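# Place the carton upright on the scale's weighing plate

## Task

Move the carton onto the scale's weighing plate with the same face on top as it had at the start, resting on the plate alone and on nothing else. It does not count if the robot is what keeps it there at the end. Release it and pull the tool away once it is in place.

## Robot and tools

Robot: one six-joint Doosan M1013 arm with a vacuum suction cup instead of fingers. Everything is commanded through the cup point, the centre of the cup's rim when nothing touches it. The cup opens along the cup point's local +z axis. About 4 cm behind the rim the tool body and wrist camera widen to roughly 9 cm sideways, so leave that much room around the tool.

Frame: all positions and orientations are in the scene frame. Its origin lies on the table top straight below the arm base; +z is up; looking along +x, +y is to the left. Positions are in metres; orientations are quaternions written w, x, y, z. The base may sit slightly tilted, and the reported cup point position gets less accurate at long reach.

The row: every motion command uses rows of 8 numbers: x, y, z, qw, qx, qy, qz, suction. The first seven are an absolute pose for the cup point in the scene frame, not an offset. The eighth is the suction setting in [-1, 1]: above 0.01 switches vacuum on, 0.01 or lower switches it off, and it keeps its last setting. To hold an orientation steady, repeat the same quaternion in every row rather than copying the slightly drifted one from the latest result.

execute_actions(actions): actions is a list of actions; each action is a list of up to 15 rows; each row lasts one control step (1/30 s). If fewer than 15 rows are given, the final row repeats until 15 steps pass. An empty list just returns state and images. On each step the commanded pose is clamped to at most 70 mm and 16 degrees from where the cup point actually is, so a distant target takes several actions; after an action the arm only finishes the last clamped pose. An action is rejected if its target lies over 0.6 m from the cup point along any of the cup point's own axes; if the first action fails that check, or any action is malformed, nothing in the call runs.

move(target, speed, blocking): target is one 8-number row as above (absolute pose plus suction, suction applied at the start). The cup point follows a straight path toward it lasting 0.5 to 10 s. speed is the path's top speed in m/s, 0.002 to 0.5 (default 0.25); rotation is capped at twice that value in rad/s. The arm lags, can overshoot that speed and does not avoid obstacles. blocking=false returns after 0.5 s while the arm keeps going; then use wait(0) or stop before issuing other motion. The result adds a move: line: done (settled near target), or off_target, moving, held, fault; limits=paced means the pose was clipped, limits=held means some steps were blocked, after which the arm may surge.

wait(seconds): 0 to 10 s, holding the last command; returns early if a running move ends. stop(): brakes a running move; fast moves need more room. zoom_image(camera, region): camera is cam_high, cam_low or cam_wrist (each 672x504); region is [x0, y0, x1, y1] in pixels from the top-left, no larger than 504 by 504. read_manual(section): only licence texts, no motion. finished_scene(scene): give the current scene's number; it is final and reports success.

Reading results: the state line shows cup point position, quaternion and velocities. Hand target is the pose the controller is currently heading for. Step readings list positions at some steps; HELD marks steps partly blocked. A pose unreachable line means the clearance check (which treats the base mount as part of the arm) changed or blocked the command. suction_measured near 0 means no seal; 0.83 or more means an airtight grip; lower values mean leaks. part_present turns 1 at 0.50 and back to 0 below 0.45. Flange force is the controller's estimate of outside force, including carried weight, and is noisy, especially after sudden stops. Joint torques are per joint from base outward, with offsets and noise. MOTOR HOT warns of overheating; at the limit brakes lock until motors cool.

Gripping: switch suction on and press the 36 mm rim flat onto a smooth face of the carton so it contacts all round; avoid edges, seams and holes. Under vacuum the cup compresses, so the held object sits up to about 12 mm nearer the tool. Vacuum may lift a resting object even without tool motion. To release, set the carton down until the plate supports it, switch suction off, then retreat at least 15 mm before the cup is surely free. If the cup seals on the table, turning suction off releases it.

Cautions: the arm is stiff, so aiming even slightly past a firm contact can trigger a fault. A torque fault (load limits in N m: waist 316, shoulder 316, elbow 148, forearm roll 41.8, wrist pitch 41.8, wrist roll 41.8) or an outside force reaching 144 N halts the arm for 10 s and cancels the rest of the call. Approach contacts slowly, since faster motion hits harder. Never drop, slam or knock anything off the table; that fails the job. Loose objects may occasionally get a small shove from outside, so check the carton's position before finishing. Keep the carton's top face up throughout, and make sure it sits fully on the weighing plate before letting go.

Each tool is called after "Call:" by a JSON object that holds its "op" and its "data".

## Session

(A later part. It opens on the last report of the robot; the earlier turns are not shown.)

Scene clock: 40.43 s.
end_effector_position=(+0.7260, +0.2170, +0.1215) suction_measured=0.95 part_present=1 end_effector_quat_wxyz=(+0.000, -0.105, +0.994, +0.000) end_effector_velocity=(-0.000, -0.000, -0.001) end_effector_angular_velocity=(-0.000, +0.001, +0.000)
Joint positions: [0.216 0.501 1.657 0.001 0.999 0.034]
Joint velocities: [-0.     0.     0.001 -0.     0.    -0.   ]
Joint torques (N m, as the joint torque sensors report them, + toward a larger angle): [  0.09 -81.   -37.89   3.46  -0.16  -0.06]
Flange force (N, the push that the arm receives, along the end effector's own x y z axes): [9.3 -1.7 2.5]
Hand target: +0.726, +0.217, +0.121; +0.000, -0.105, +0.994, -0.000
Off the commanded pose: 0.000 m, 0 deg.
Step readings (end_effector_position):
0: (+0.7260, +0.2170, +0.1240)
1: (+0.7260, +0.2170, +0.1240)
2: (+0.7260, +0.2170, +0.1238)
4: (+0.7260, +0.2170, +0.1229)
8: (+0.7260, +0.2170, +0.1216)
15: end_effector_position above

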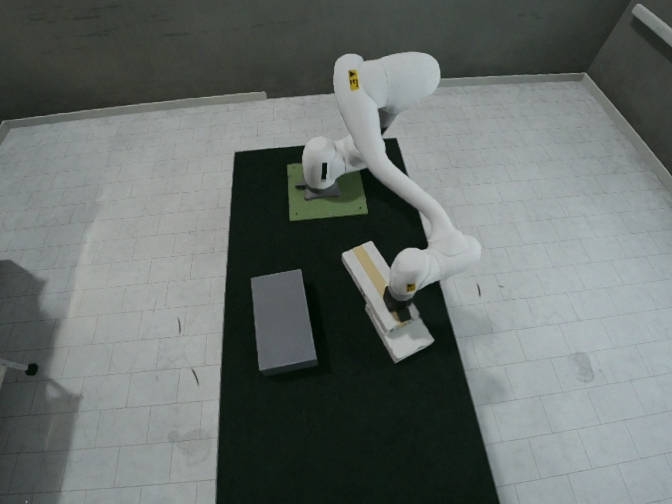

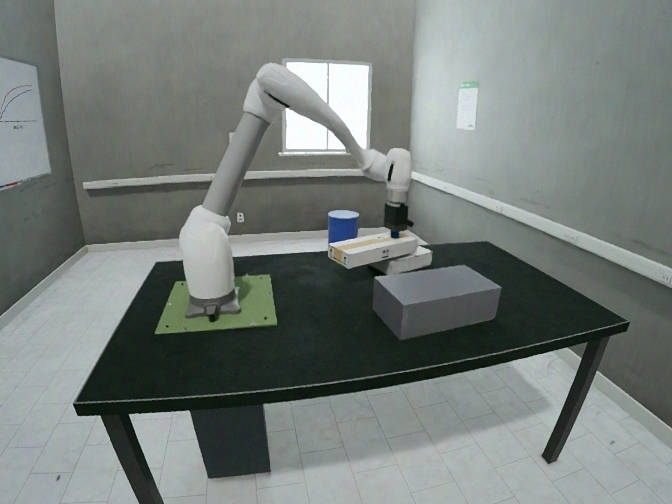

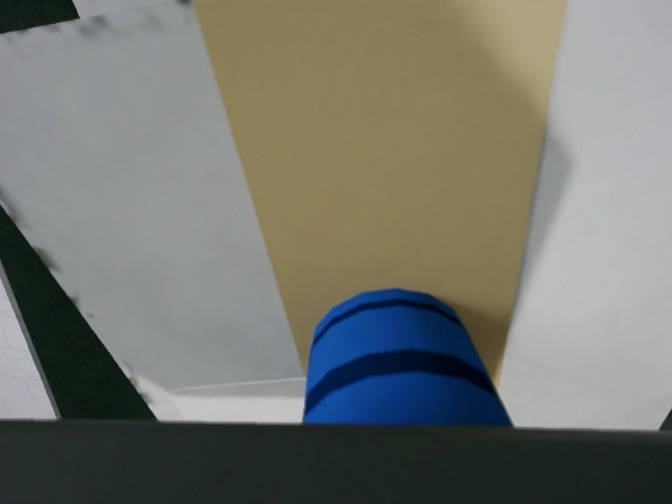

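Resting. Release.

Call:
{"op": "execute_actions", "data": {"actions": [[[0.726,0.217,0.1215,0,-0.105,0.9945,0,0]]]}}

Call:
{"op": "move", "data": {"target": [0.726,0.217,0.32,0,-0.105,0.9945,0,0], "speed": 0.3}}

Call:
{"op": "zoom_image", "data": {"camera": "cam_low", "region": [320, 210, 450, 290]}}

Scene clock: 41.07 s.
end_effector_position=(+0.7260, +0.2170, +0.1215) suction_measured=0.00 part_present=0 end_effector_quat_wxyz=(+0.000, -0.105, +0.994, +0.000) end_effector_velocity=(+0.000, +0.000, +0.000) end_effector_angular_velocity=(+0.000, -0.001, -0.001)
Joint positions: [0.216 0.501 1.657 0.001 0.999 0.034]
Joint velocities: [ 0.    -0.    -0.001 -0.    -0.     0.001]
Joint torques (N m, as the joint torque sensors report them, + toward a larger angle): [  0.86 -68.52 -26.64   3.75   0.62  -0.33]
Flange force (N, the push that the arm receives, along the end effector's own x y z axes): [2.2 -1.5 -15.8]
Hand target: +0.726, +0.217, +0.121; +0.000, -0.105, +0.994, -0.000
Off the commanded pose: 0.000 m, 0 deg.
Step readings (end_effector_position):
0: (+0.7260, +0.2170, +0.1215)
1: (+0.7260, +0.2170, +0.1215)
2: (+0.7260, +0.2170, +0.1215)
4: (+0.7260, +0.2170, +0.1215)
8: (+0.7260, +0.2170, +0.1215)
15: end_effector_position above

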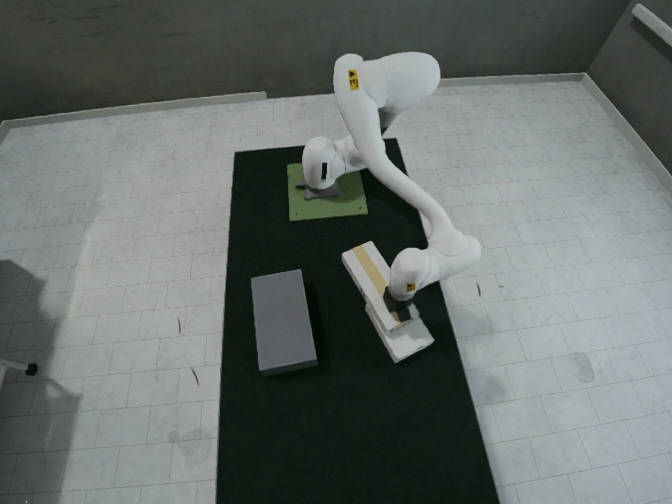

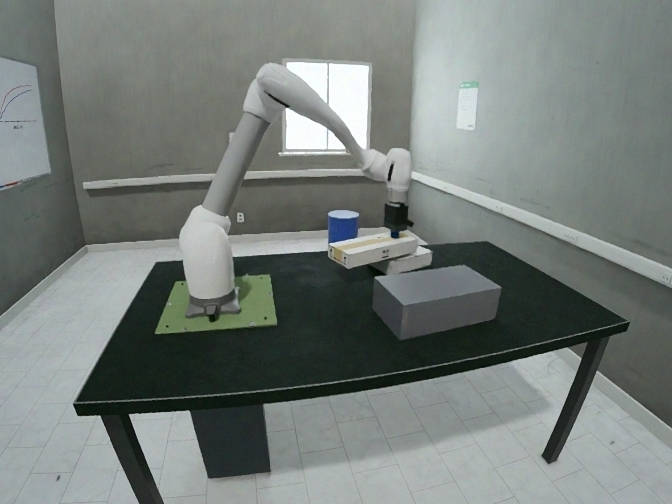

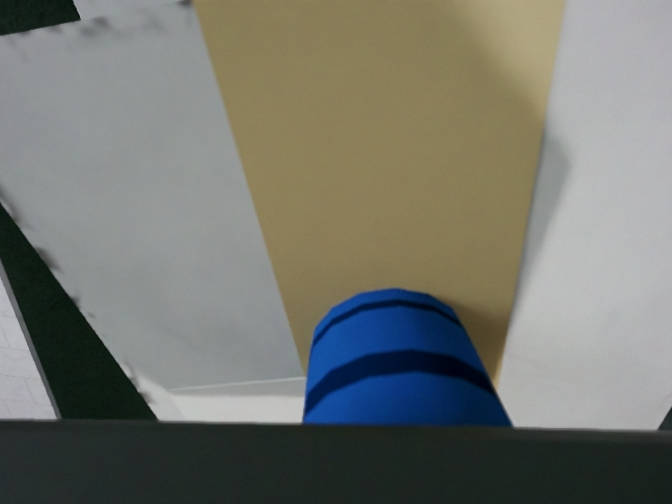

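Scene clock: 42.13 s.
end_effector_position=(+0.7260, +0.2172, +0.3201) suction_measured=0.00 part_present=0 end_effector_quat_wxyz=(+0.000, -0.105, +0.994, +0.000) end_effector_velocity=(-0.000, -0.000, -0.001) end_effector_angular_velocity=(-0.000, +0.002, -0.001)
Joint positions: [0.216 0.373 1.459 0.001 1.324 0.033]
Joint velocities: [-0.     0.001  0.     0.     0.001  0.001]
Joint torques (N m, as the joint torque sensors report them, + toward a larger angle): [ -1.26 -71.08 -37.63   4.34  -0.06   0.01]
Flange force (N, the push that the arm receives, along the end effector's own x y z axes): [2.4 0.8 -3.4]
Hand target: +0.726, +0.217, +0.320; -0.000, -0.105, +0.994, +0.000
Off the commanded pose: 0.000 m, 0 deg.
move: done

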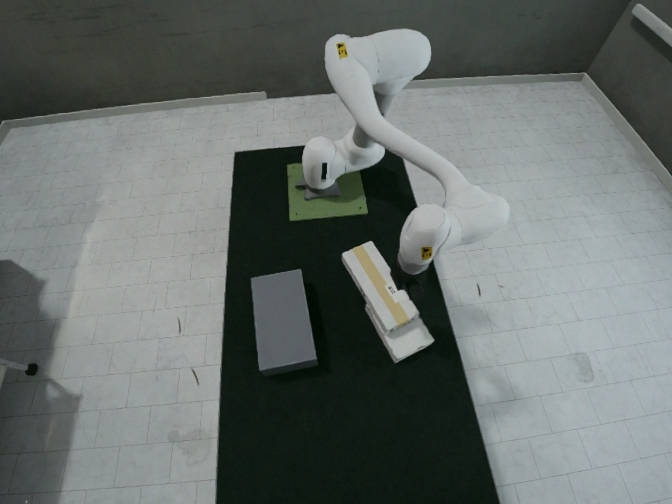

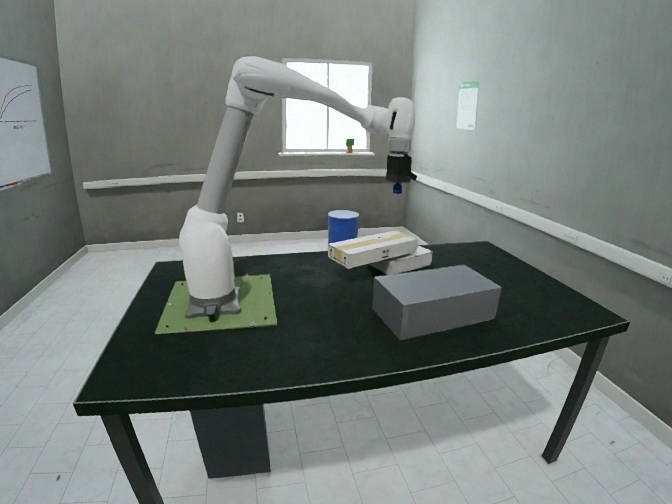

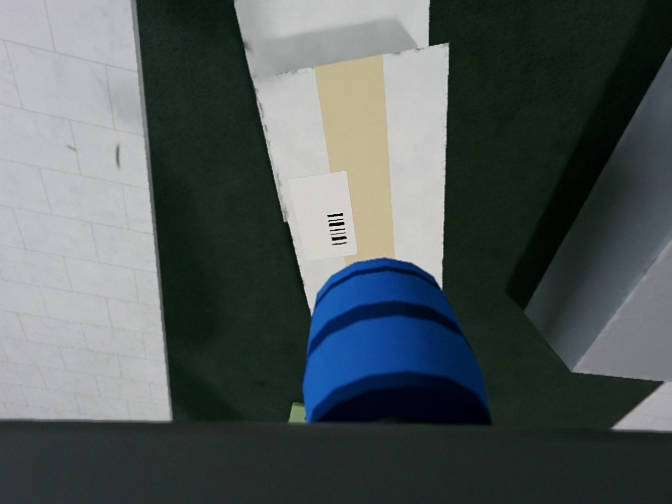

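Region (320, 210, 450, 290) of cam_low's 672x504 image, scaled by 3.877, with more detail than that image has; it fills the top 310 rows of this view, and the rest is white.

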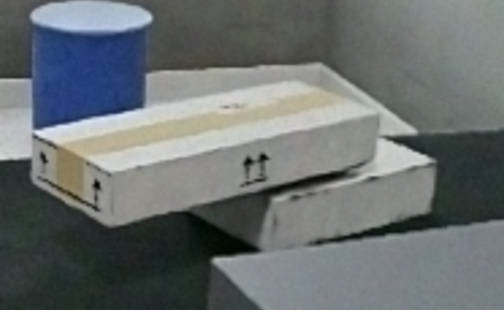

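Call:
{"op": "finished_scene", "data": {"scene": 1}}

The scene is finished: the task was done.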